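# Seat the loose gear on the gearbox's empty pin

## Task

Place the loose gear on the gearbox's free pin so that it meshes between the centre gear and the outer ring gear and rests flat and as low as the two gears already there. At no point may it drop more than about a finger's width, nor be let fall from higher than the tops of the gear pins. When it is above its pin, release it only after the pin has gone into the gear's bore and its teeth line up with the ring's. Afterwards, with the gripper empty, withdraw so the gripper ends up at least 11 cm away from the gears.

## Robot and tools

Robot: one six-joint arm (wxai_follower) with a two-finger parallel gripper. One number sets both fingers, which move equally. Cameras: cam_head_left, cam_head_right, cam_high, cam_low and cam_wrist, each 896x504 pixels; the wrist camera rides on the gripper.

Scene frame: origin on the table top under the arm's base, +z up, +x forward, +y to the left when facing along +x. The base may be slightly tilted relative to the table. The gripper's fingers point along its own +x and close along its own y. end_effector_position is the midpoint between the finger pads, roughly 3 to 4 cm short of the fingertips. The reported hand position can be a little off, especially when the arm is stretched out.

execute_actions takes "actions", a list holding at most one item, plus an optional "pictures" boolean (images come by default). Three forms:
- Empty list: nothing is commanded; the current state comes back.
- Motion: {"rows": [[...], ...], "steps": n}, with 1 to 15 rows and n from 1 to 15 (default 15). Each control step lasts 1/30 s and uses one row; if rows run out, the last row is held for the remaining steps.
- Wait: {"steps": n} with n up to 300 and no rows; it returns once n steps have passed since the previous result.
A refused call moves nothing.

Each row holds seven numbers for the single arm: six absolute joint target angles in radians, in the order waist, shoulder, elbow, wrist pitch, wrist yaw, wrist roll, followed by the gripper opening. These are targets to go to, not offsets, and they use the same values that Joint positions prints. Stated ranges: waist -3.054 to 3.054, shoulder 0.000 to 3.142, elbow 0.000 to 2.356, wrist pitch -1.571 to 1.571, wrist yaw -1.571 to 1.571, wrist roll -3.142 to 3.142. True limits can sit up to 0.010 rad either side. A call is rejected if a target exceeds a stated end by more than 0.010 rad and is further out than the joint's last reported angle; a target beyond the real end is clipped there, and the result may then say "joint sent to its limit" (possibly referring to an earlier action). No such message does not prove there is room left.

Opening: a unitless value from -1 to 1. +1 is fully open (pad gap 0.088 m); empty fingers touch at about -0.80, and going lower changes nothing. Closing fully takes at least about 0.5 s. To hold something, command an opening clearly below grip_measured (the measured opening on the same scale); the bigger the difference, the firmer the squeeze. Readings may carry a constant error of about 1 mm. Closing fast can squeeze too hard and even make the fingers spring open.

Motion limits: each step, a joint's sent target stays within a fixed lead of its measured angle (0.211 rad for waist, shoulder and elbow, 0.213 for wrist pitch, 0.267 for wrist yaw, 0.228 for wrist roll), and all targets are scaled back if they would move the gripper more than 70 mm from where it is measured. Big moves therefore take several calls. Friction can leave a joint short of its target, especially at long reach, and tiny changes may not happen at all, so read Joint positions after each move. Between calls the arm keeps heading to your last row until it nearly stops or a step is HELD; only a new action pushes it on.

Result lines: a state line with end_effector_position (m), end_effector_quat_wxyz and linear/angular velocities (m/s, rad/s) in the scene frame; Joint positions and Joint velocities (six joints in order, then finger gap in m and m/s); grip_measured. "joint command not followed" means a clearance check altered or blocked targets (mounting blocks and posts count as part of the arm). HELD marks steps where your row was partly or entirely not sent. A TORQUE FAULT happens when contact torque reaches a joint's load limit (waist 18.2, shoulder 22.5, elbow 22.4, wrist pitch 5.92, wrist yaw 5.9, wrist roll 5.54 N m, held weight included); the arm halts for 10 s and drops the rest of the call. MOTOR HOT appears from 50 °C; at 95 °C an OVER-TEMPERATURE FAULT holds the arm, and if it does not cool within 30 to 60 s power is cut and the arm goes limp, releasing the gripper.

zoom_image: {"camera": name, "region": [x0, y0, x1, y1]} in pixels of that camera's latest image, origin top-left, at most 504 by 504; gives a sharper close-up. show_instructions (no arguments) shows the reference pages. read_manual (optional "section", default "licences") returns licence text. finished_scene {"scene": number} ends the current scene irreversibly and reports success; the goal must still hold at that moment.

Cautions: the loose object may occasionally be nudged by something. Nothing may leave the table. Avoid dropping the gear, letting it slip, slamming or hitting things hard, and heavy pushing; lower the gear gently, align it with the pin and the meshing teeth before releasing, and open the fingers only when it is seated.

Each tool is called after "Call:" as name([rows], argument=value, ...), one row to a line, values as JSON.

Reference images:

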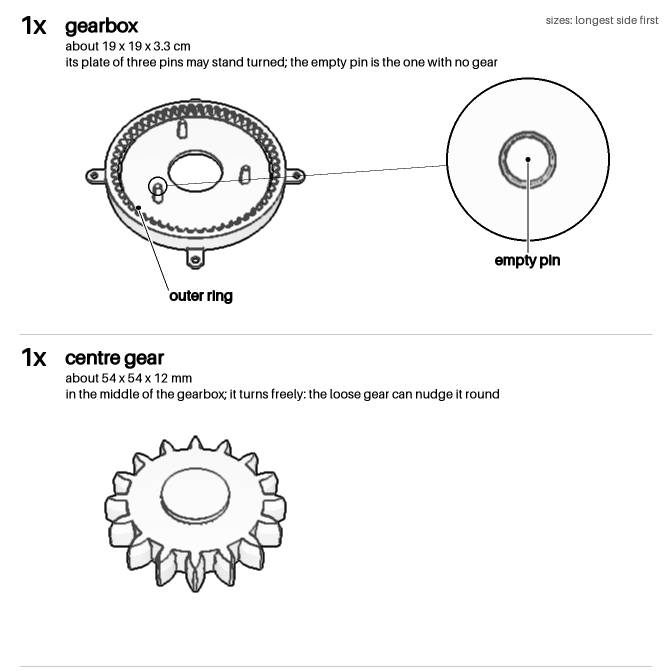

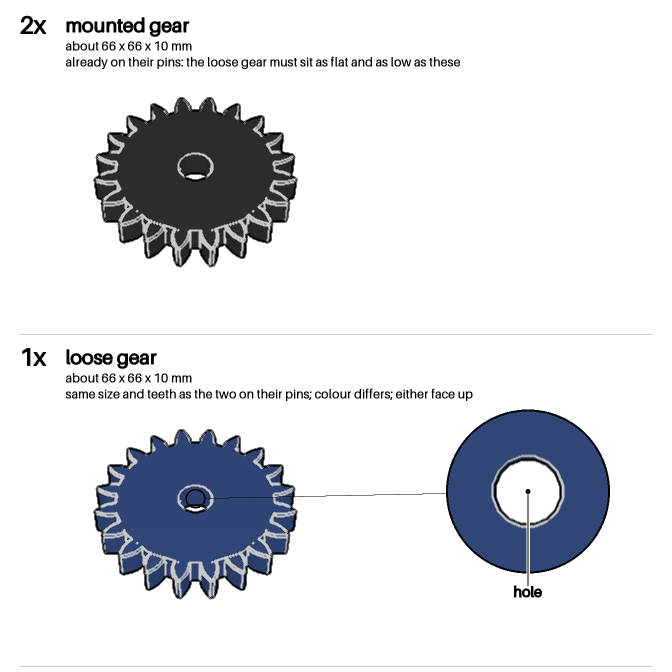

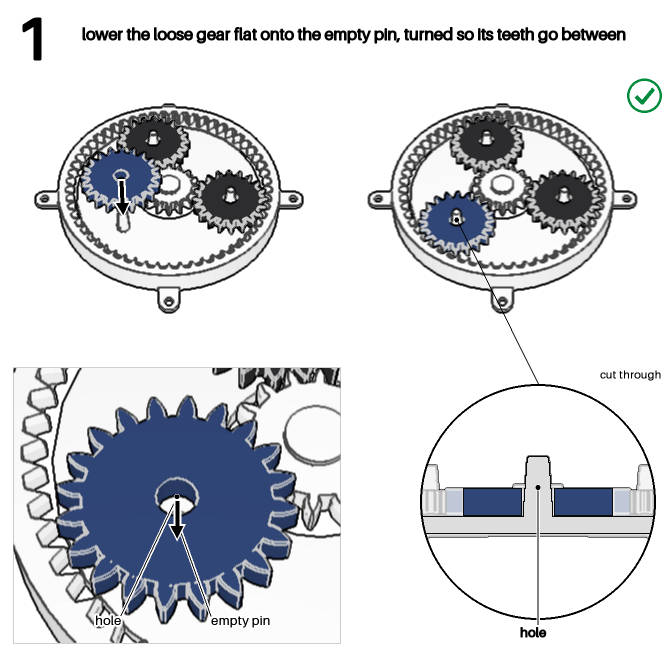

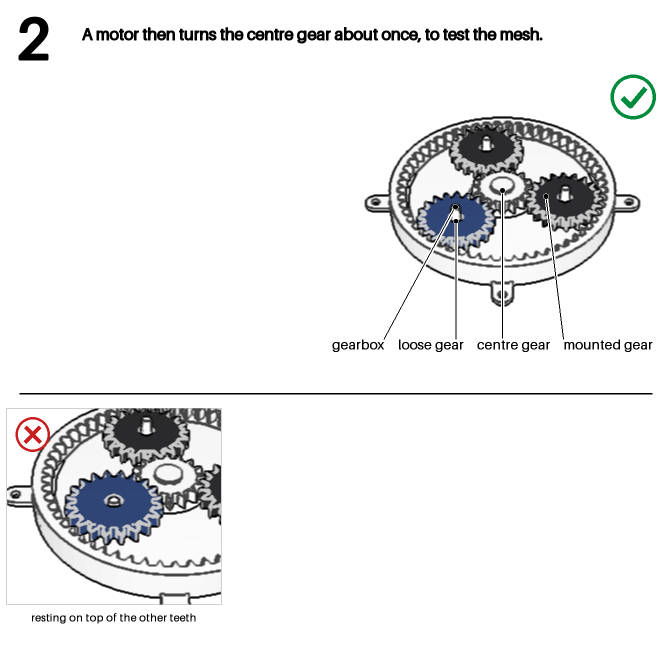

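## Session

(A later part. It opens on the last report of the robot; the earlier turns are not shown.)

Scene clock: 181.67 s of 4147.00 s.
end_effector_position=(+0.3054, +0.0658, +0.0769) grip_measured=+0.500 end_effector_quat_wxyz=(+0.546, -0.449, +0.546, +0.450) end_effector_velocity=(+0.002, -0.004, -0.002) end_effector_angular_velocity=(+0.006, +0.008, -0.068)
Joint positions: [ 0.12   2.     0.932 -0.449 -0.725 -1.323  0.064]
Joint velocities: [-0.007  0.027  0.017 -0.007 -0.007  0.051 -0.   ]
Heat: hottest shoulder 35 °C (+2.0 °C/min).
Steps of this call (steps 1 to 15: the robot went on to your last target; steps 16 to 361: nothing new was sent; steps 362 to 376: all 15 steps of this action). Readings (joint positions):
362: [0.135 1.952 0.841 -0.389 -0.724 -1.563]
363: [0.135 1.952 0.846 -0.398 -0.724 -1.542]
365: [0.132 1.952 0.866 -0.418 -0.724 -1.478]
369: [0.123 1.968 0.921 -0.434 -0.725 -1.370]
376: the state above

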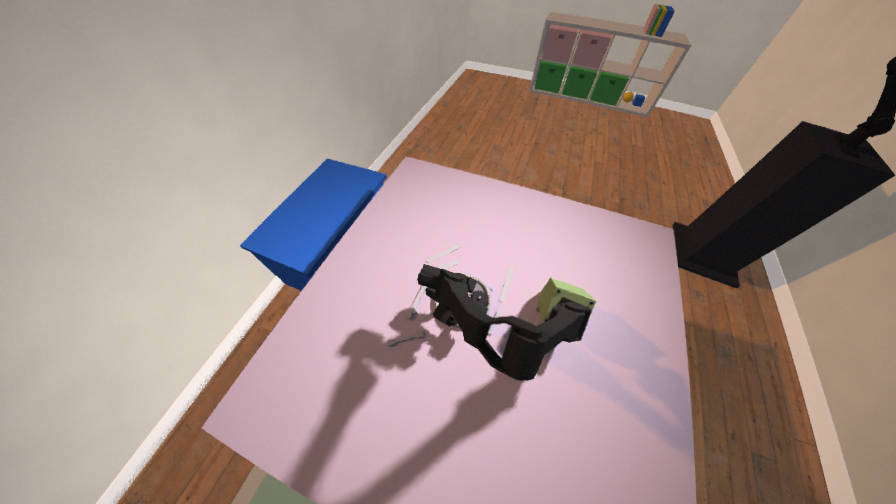

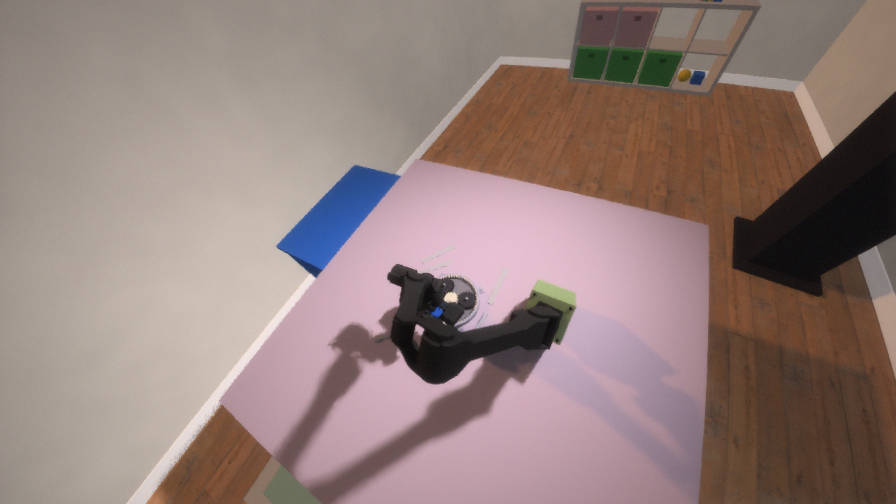

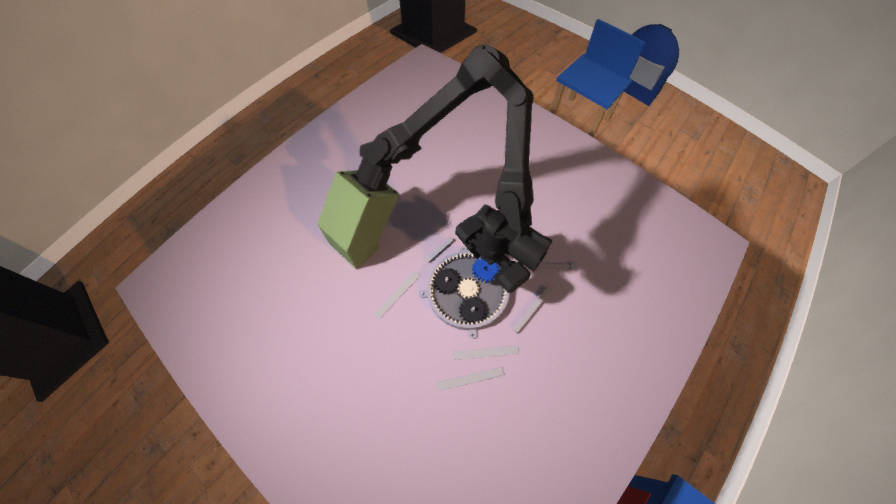

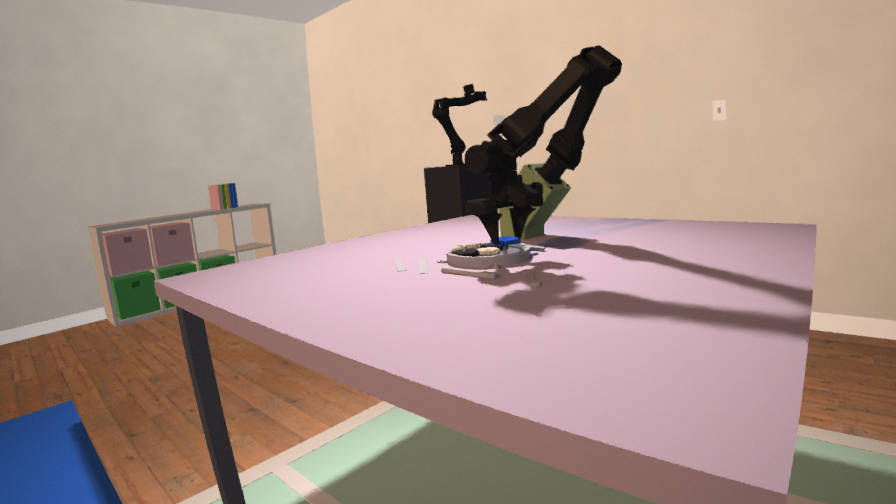

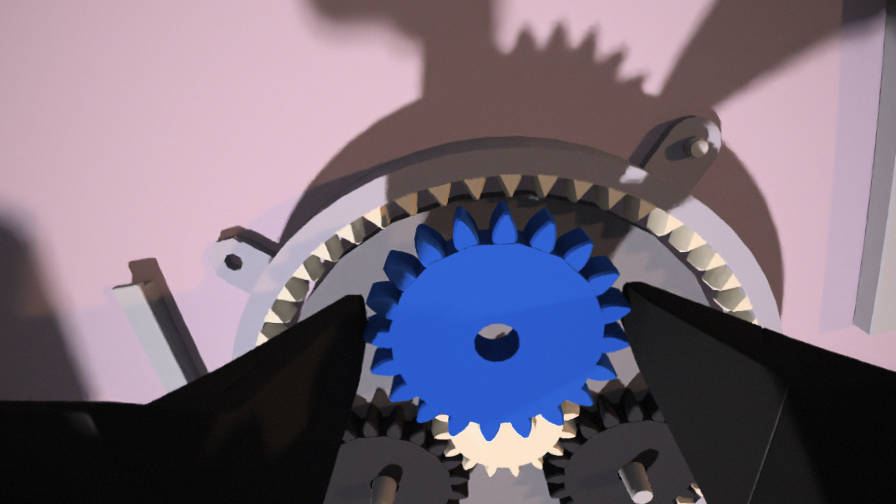

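Call:
execute_actions([
  {"rows":[[0.125,2.012,0.962,-0.457,-0.727,-1.31,0.3]],"steps":15},
])

Call:
zoom_image(camera="cam_wrist", region=[400,180,620,400])

Call:
zoom_image(camera="cam_low", region=[460,210,560,270])

Scene clock: 198.77 s of 4147.00 s.
end_effector_position=(+0.3111, +0.0688, +0.0777) grip_measured=+0.499 end_effector_quat_wxyz=(+0.547, -0.451, +0.544, +0.449) end_effector_velocity=(+0.001, +0.003, +0.001) end_effector_angular_velocity=(+0.007, +0.000, -0.004)
Joint positions: [ 0.124  2.004  0.954 -0.456 -0.726 -1.314  0.063]
Joint velocities: [ 0.002 -0.002  0.007 -0.007 -0.007  0.007 -0.   ]
Heat: hottest waist 36 °C (+2.0 °C/min).
Steps of this call (steps 1 to 15: the robot went on to your last target; steps 16 to 498: nothing new was sent; steps 499 to 513: all 15 steps of this action). Readings (joint positions):
499: [0.119 2.004 0.940 -0.452 -0.726 -1.314]
500: [0.119 2.004 0.942 -0.453 -0.726 -1.314]
502: [0.121 2.004 0.948 -0.454 -0.726 -1.314]
506: [0.123 2.004 0.953 -0.455 -0.726 -1.314]
513: the state above

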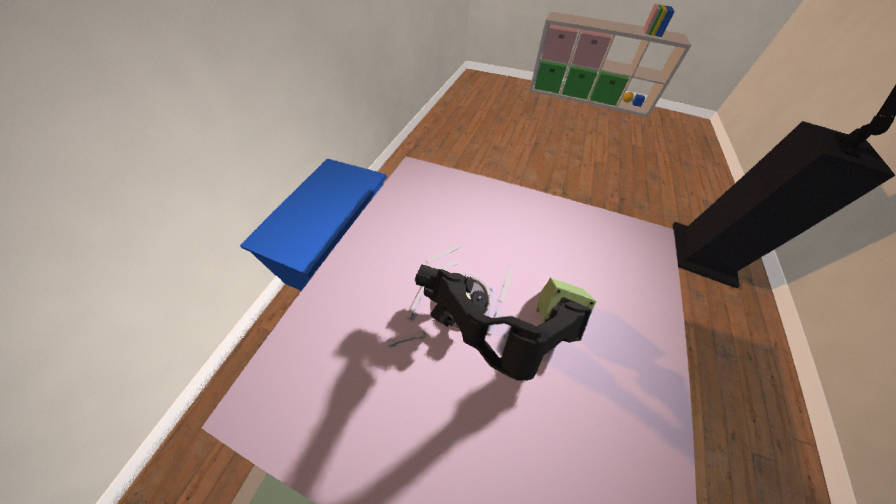

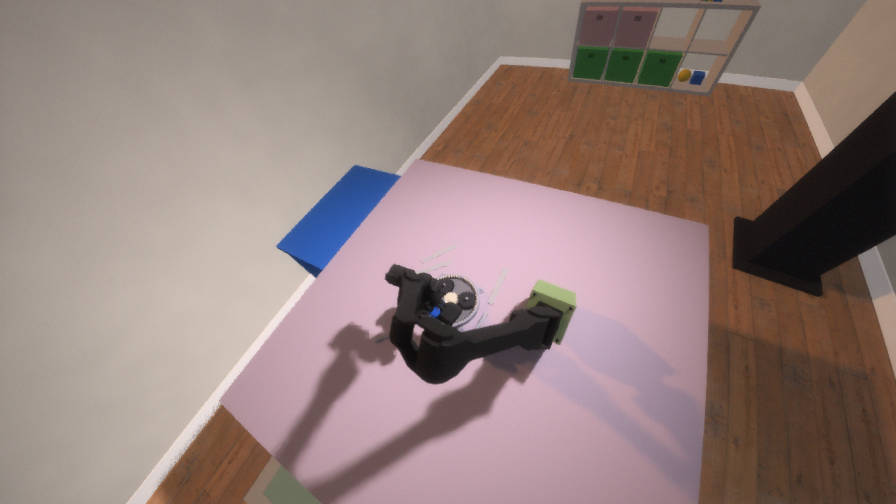

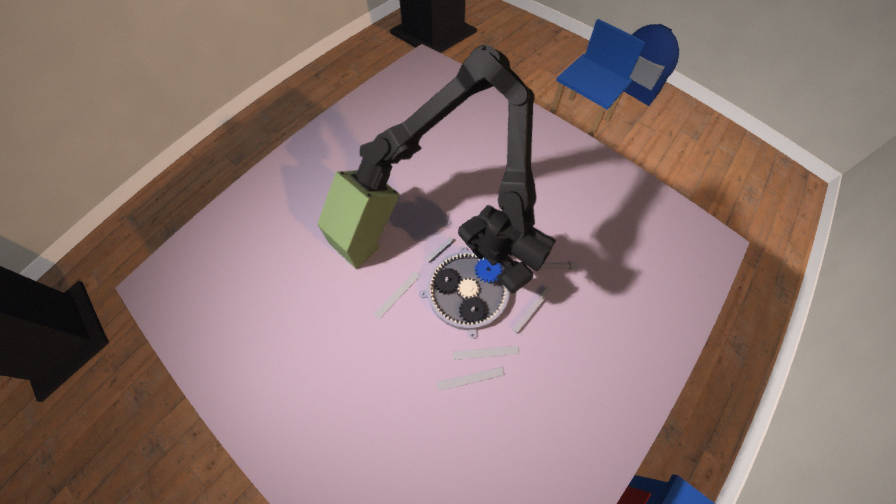

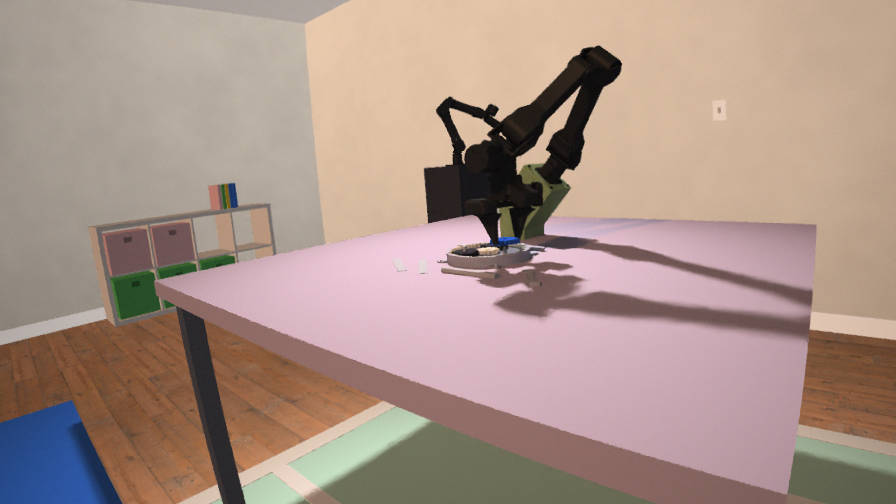

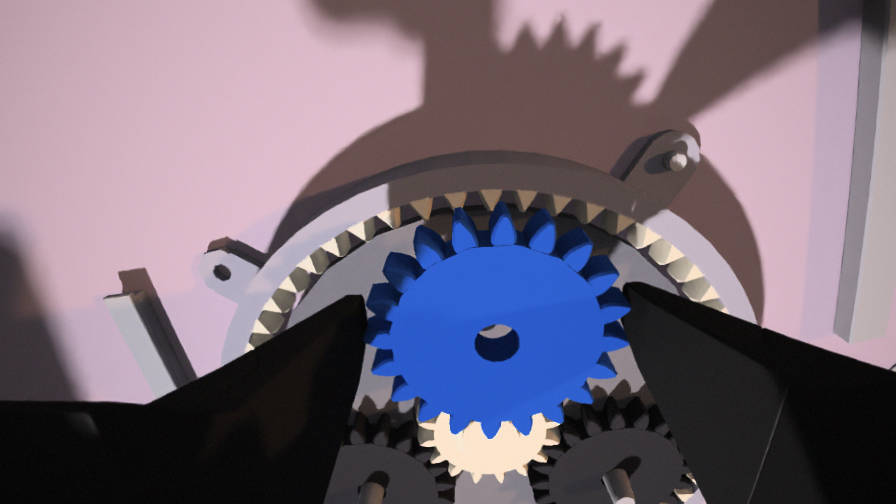

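Region (400, 180, 620, 400) of cam_wrist's 896x504 image, scaled by 2.291, with more detail than that image has.

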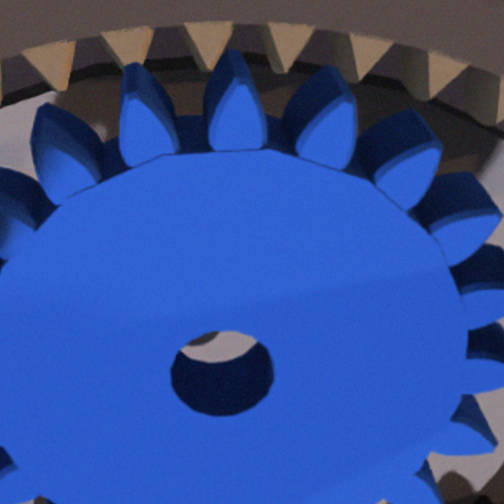

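Region (460, 210, 560, 270) of cam_low's 896x504 image, scaled by 5.040, with more detail than that image has; it fills the top 302 rows of this view, and the rest is white.

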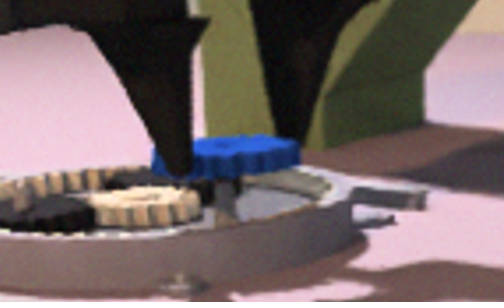

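Call:
execute_actions([
  {"rows":[[0.135,2.02,0.95,-0.445,-0.726,-1.23,0.3],[0.14,2.025,0.945,-0.435,-0.726,-1.23,0.3],[0.145,2.028,0.94,-0.425,-0.726,-1.23,0.3],[0.149,2.03,0.936,-0.412,-0.726,-1.23,0.3]],"steps":15},
])

Call:
zoom_image(camera="cam_wrist", region=[400,180,620,400])

Scene clock: 205.30 s of 4147.00 s.
end_effector_position=(+0.3107, +0.0701, +0.0699) grip_measured=+0.497 end_effector_quat_wxyz=(+0.559, -0.436, +0.556, +0.435) end_effector_velocity=(-0.001, +0.002, +0.000) end_effector_angular_velocity=(+0.022, -0.001, +0.007)
Joint positions: [ 0.144  2.017  0.944 -0.416 -0.725 -1.235  0.063]
Joint velocities: [-0.002 -0.002 -0.007  0.007 -0.022 -0.007 -0.001]
Heat: hottest waist 36 °C (+3.0 °C/min).
Steps of this call (steps 1 to 15: the robot went on to your last target; steps 16 to 181: nothing new was sent; steps 182 to 196: all 15 steps of this action). Readings (joint positions):
182: [0.126 2.005 0.955 -0.456 -0.726 -1.302]
183: [0.127 2.006 0.955 -0.453 -0.726 -1.285]
185: [0.134 2.010 0.953 -0.439 -0.726 -1.263]
189: [0.144 2.017 0.946 -0.424 -0.725 -1.244]
196: the state above

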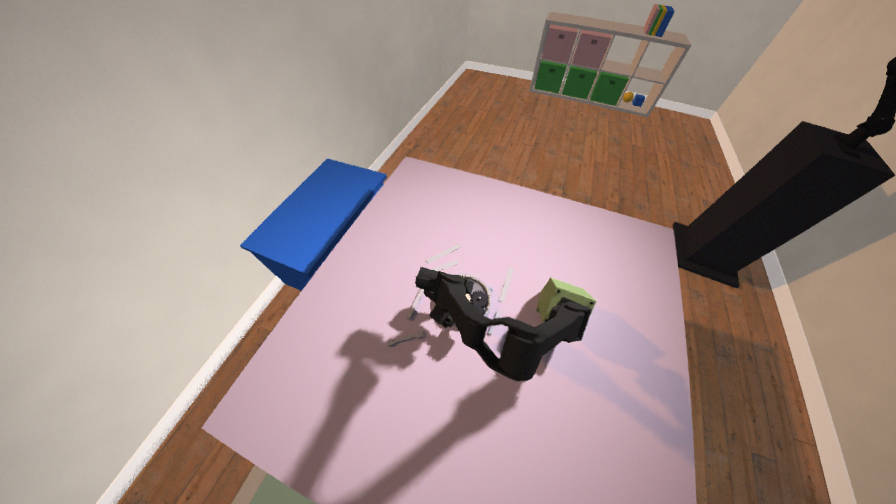

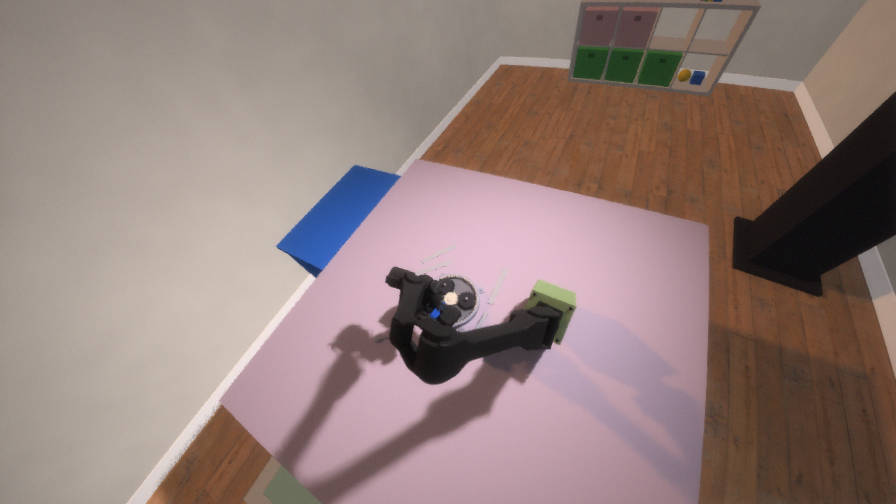

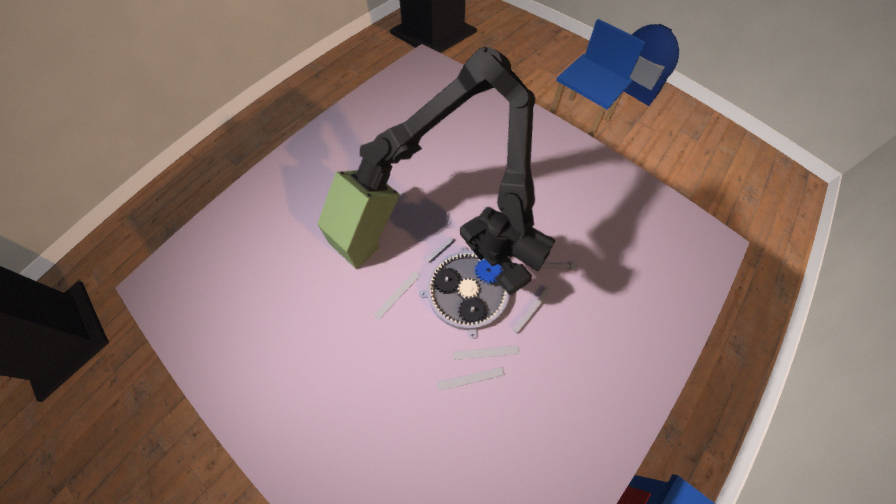

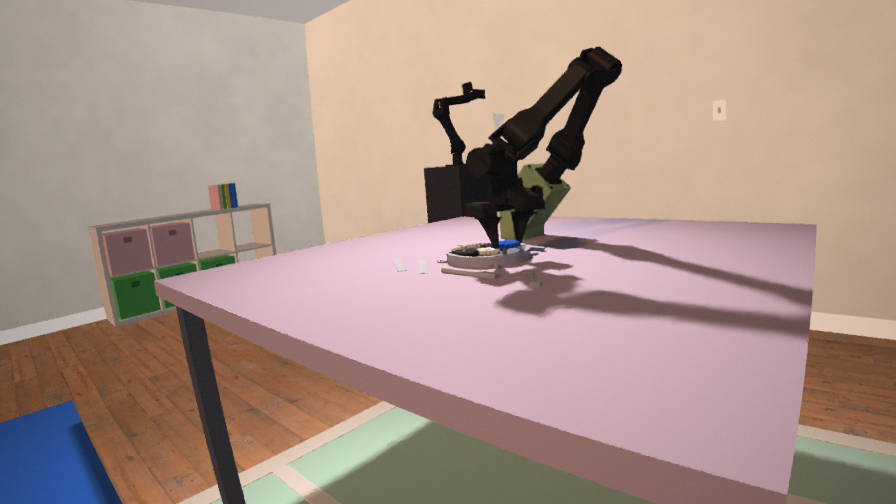

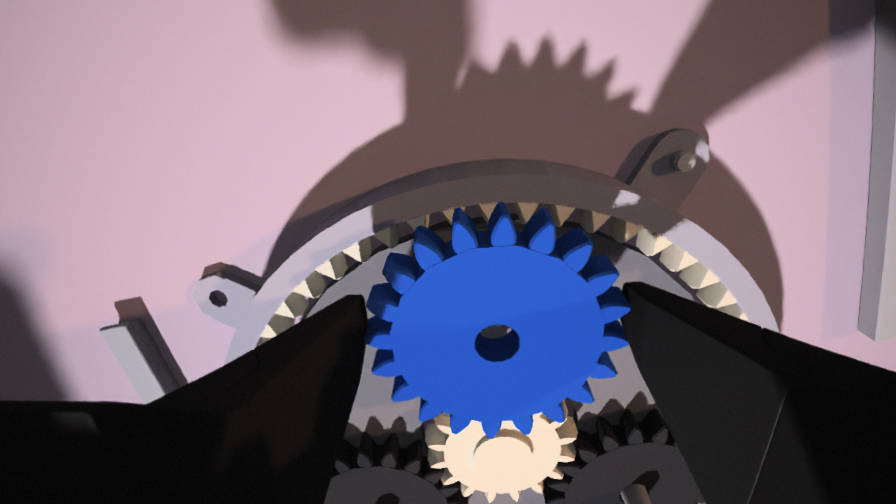

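Region (400, 180, 620, 400) of cam_wrist's 896x504 image, scaled by 2.291, with more detail than that image has.

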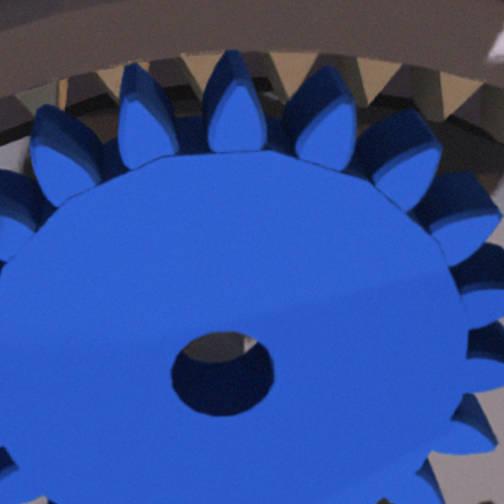

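Call:
execute_actions([
  {"rows":[[0.132,1.99,0.94,-0.416,-0.726,-1.23,0.3],[0.132,1.99,0.94,-0.416,-0.726,-1.23,0.3],[0.132,1.99,0.93,-0.416,-0.726,-1.23,0.3],[0.132,1.99,0.925,-0.41,-0.726,-1.23,0.3],[0.132,1.99,0.925,-0.41,-0.726,-1.23,0.3],[0.132,1.99,0.925,-0.41,-0.726,-1.23,0.3],[0.14,2.01,0.925,-0.41,-0.726,-1.23,0.3],[0.143,2.02,0.925,-0.405,-0.726,-1.23,0.3],[0.145,2.03,0.922,-0.4,-0.726,-1.23,0.3],[0.147,2.035,0.92,-0.395,-0.726,-1.23,0.3]],"steps":15},
])

Call:
zoom_image(camera="cam_wrist", region=[400,180,620,400])

Scene clock: 215.63 s of 4147.00 s.
end_effector_position=(+0.3082, +0.0686, +0.0694) grip_measured=+0.500 end_effector_quat_wxyz=(+0.560, -0.435, +0.555, +0.434) end_effector_velocity=(-0.001, +0.000, +0.000) end_effector_angular_velocity=(+0.007, -0.003, +0.007)
Joint positions: [ 0.141  2.013  0.929 -0.403 -0.727 -1.233  0.064]
Joint velocities: [-0.002 -0.002 -0.007  0.007 -0.007 -0.007 -0.   ]
Heat: hottest waist 36 °C (+2.0 °C/min).
Steps of this call (steps 1 to 15: the robot went on to your last target; steps 16 to 295: nothing new was sent; steps 296 to 310: all 15 steps of this action). Readings (joint positions):
296: [0.144 2.017 0.943 -0.412 -0.727 -1.233]
297: [0.143 2.017 0.943 -0.412 -0.727 -1.233]
299: [0.142 2.015 0.940 -0.412 -0.727 -1.233]
303: [0.141 2.011 0.933 -0.412 -0.727 -1.233]
310: the state above

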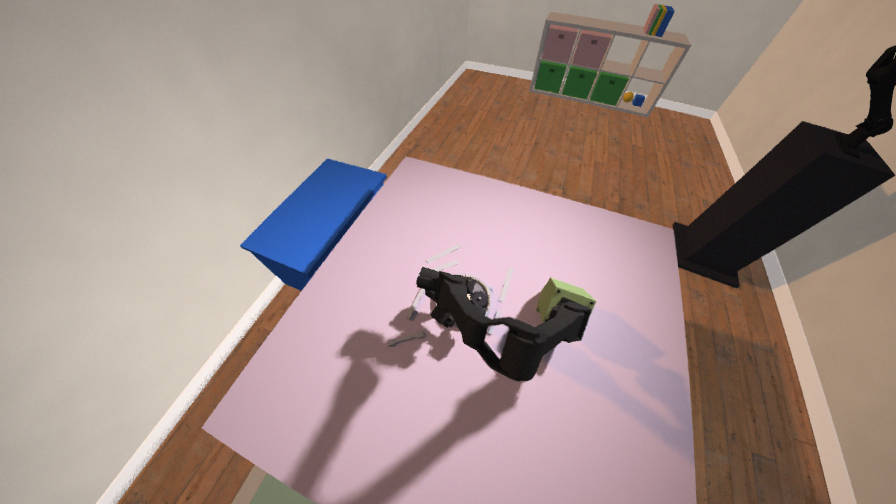

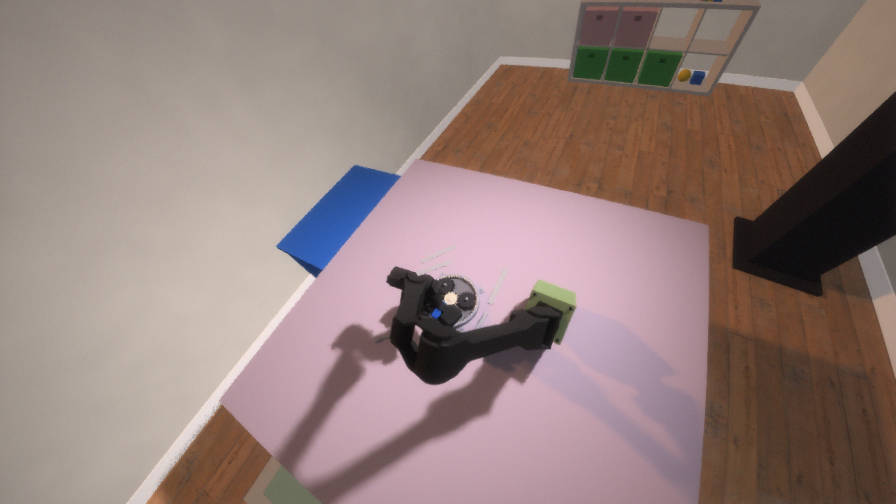

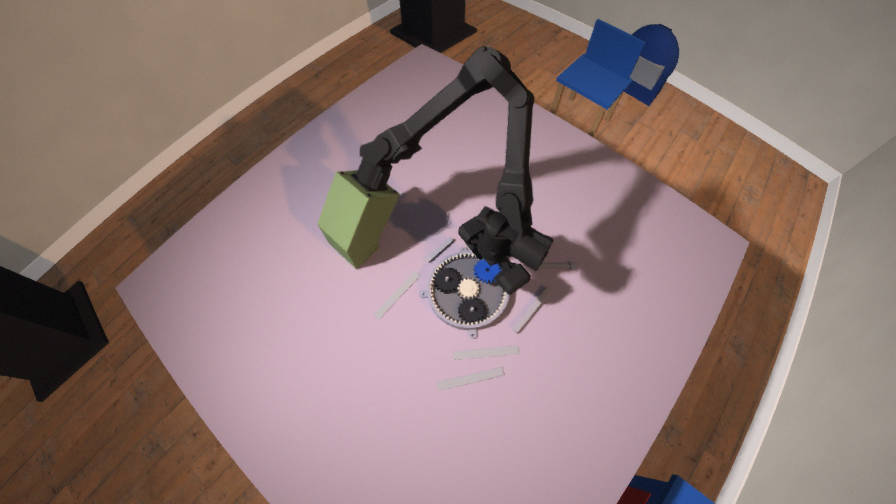

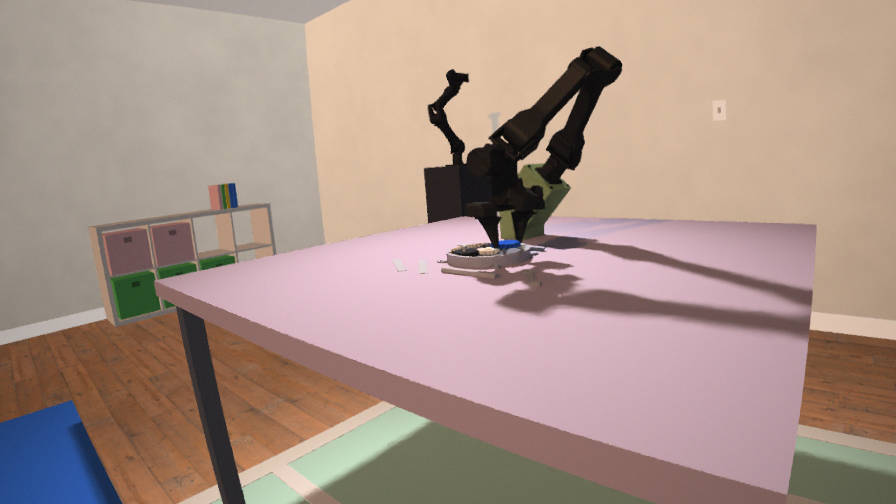

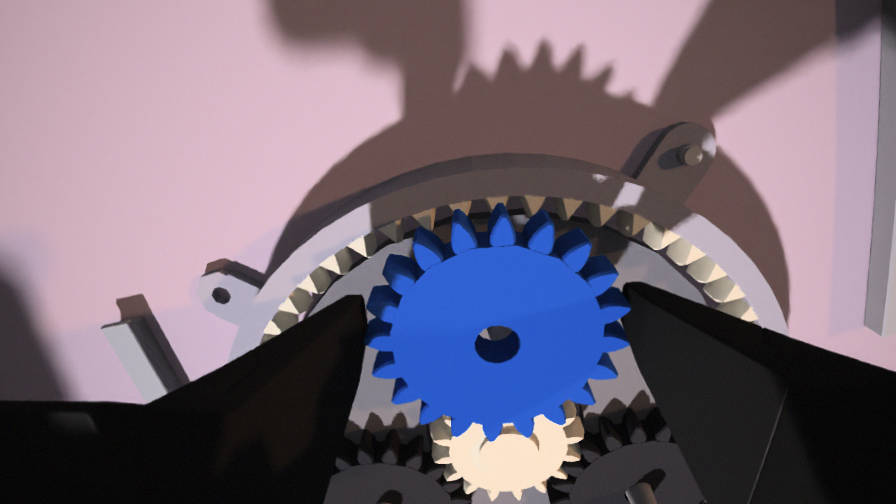

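Region (400, 180, 620, 400) of cam_wrist's 896x504 image, scaled by 2.291, with more detail than that image has.

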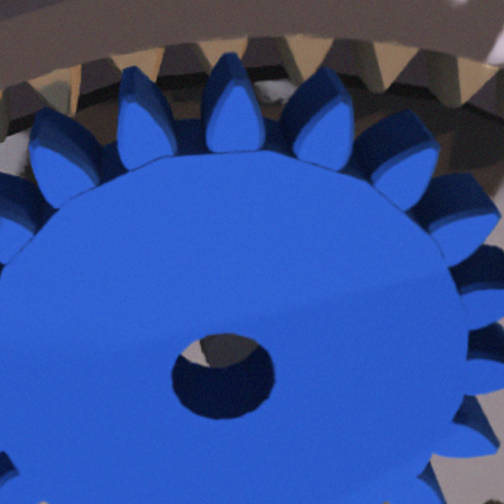

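Call:
execute_actions([
  {"rows":[[0.135,1.985,0.929,-0.403,-0.726,-1.23,0.3],[0.13,1.985,0.929,-0.403,-0.726,-1.23,0.3],[0.125,1.985,0.929,-0.403,-0.726,-1.23,0.3],[0.125,1.985,0.929,-0.403,-0.726,-1.23,0.3],[0.125,1.985,0.929,-0.403,-0.726,-1.23,0.3],[0.125,1.985,0.929,-0.403,-0.726,-1.23,0.3],[0.128,2.0,0.929,-0.403,-0.726,-1.23,0.3],[0.13,2.02,0.929,-0.403,-0.726,-1.23,0.3],[0.132,2.035,0.929,-0.4,-0.726,-1.23,0.3],[0.134,2.045,0.926,-0.395,-0.726,-1.23,0.3]],"steps":15},
])

Call:
zoom_image(camera="cam_wrist", region=[400,180,620,400])

Scene clock: 224.30 s of 4147.00 s.
end_effector_position=(+0.3083, +0.0657, +0.0691) grip_measured=+0.490 end_effector_quat_wxyz=(+0.563, -0.432, +0.556, +0.432) end_effector_velocity=(-0.002, -0.000, -0.000) end_effector_angular_velocity=(+0.007, +0.008, -0.003)
Joint positions: [ 0.134  2.021  0.928 -0.399 -0.731 -1.233  0.063]
Joint velocities: [-0.002  0.002 -0.002 -0.007 -0.007 -0.007 -0.   ]
Heat: hottest waist 36 °C (+2.0 °C/min).
Steps of this call (steps 1 to 15: the robot went on to your last target; steps 16 to 245: nothing new was sent; steps 246 to 260: all 15 steps of this action). Readings (joint positions):
246: [0.140 2.015 0.928 -0.394 -0.729 -1.233]
247: [0.140 2.013 0.928 -0.395 -0.729 -1.233]
249: [0.139 2.012 0.928 -0.400 -0.729 -1.233]
253: [0.135 2.008 0.928 -0.400 -0.729 -1.233]
260: the state above

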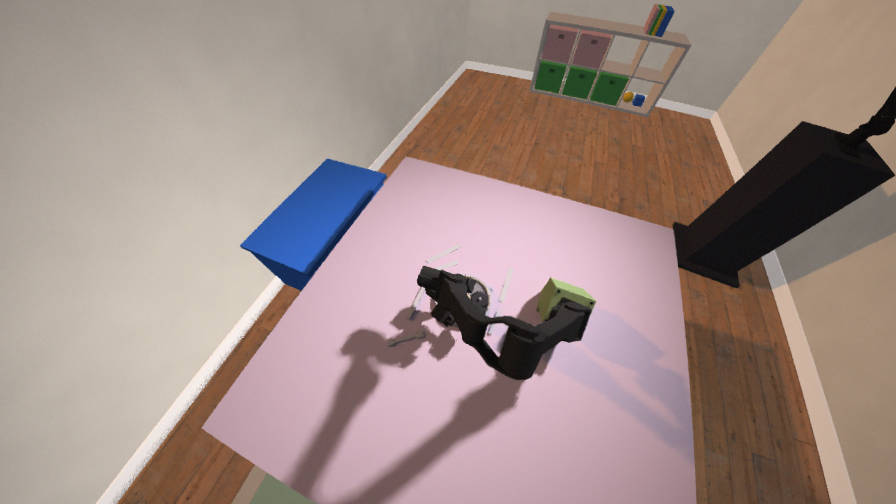

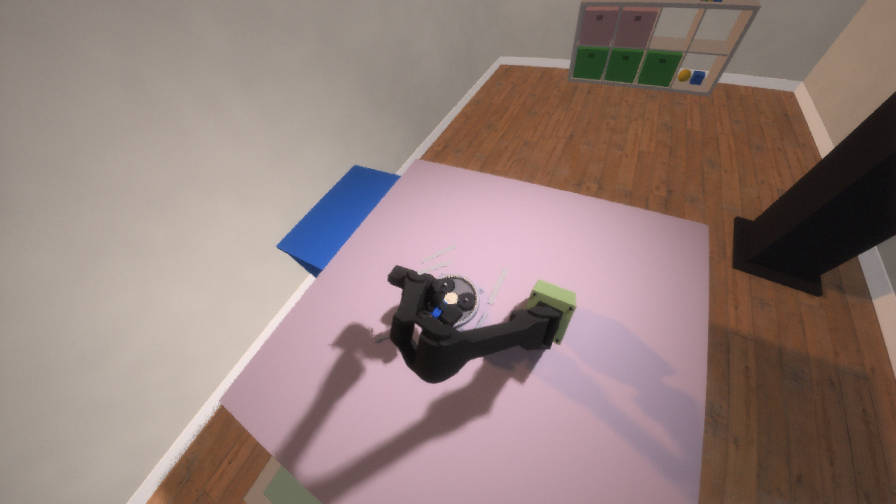

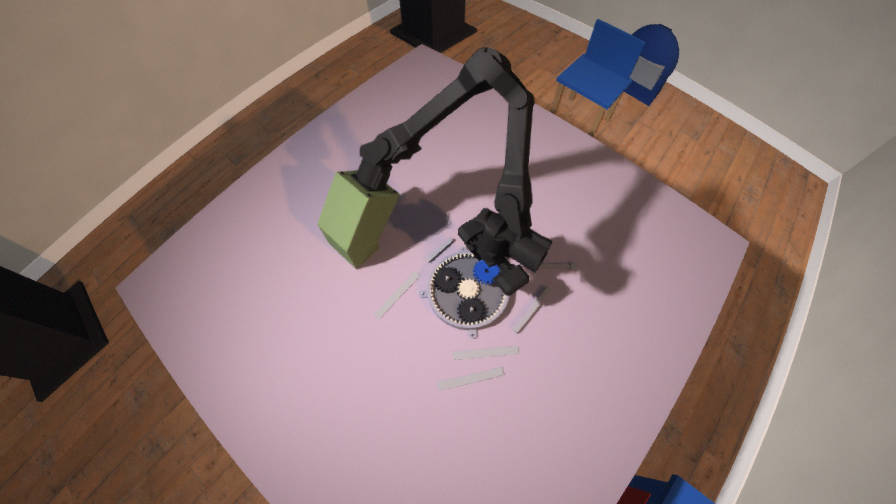

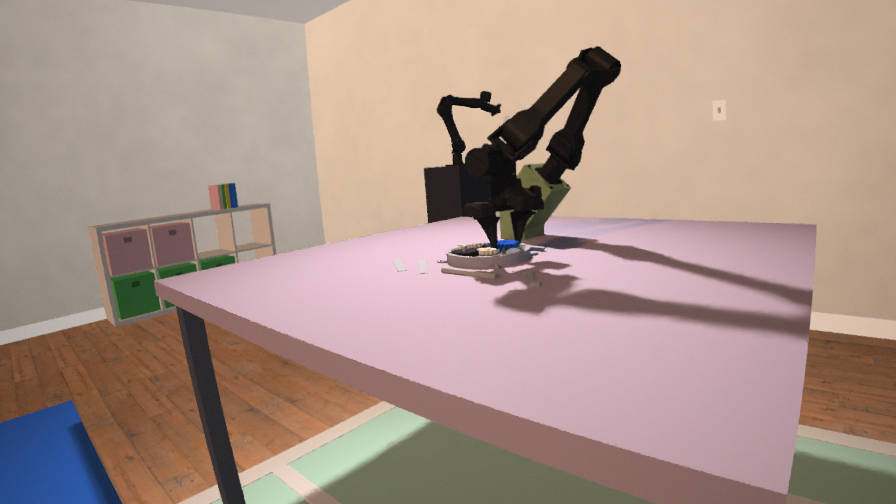

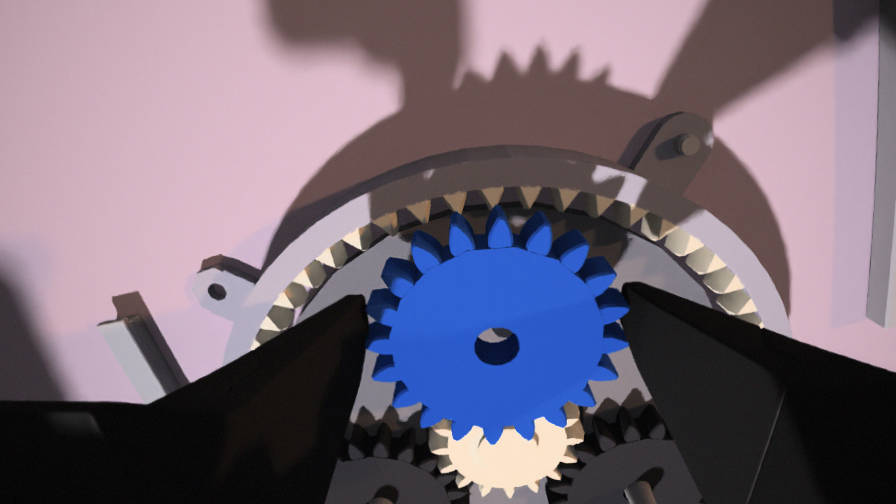

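Region (400, 180, 620, 400) of cam_wrist's 896x504 image, scaled by 2.291, with more detail than that image has.

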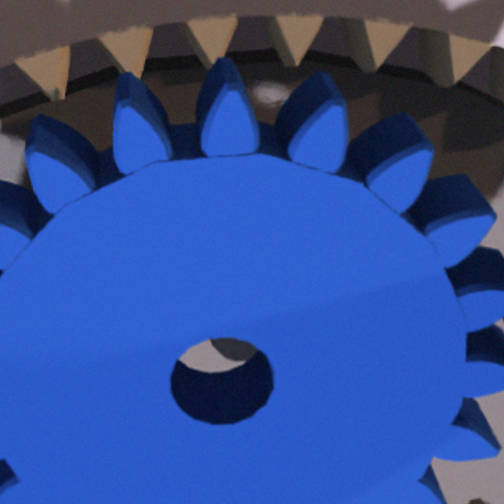

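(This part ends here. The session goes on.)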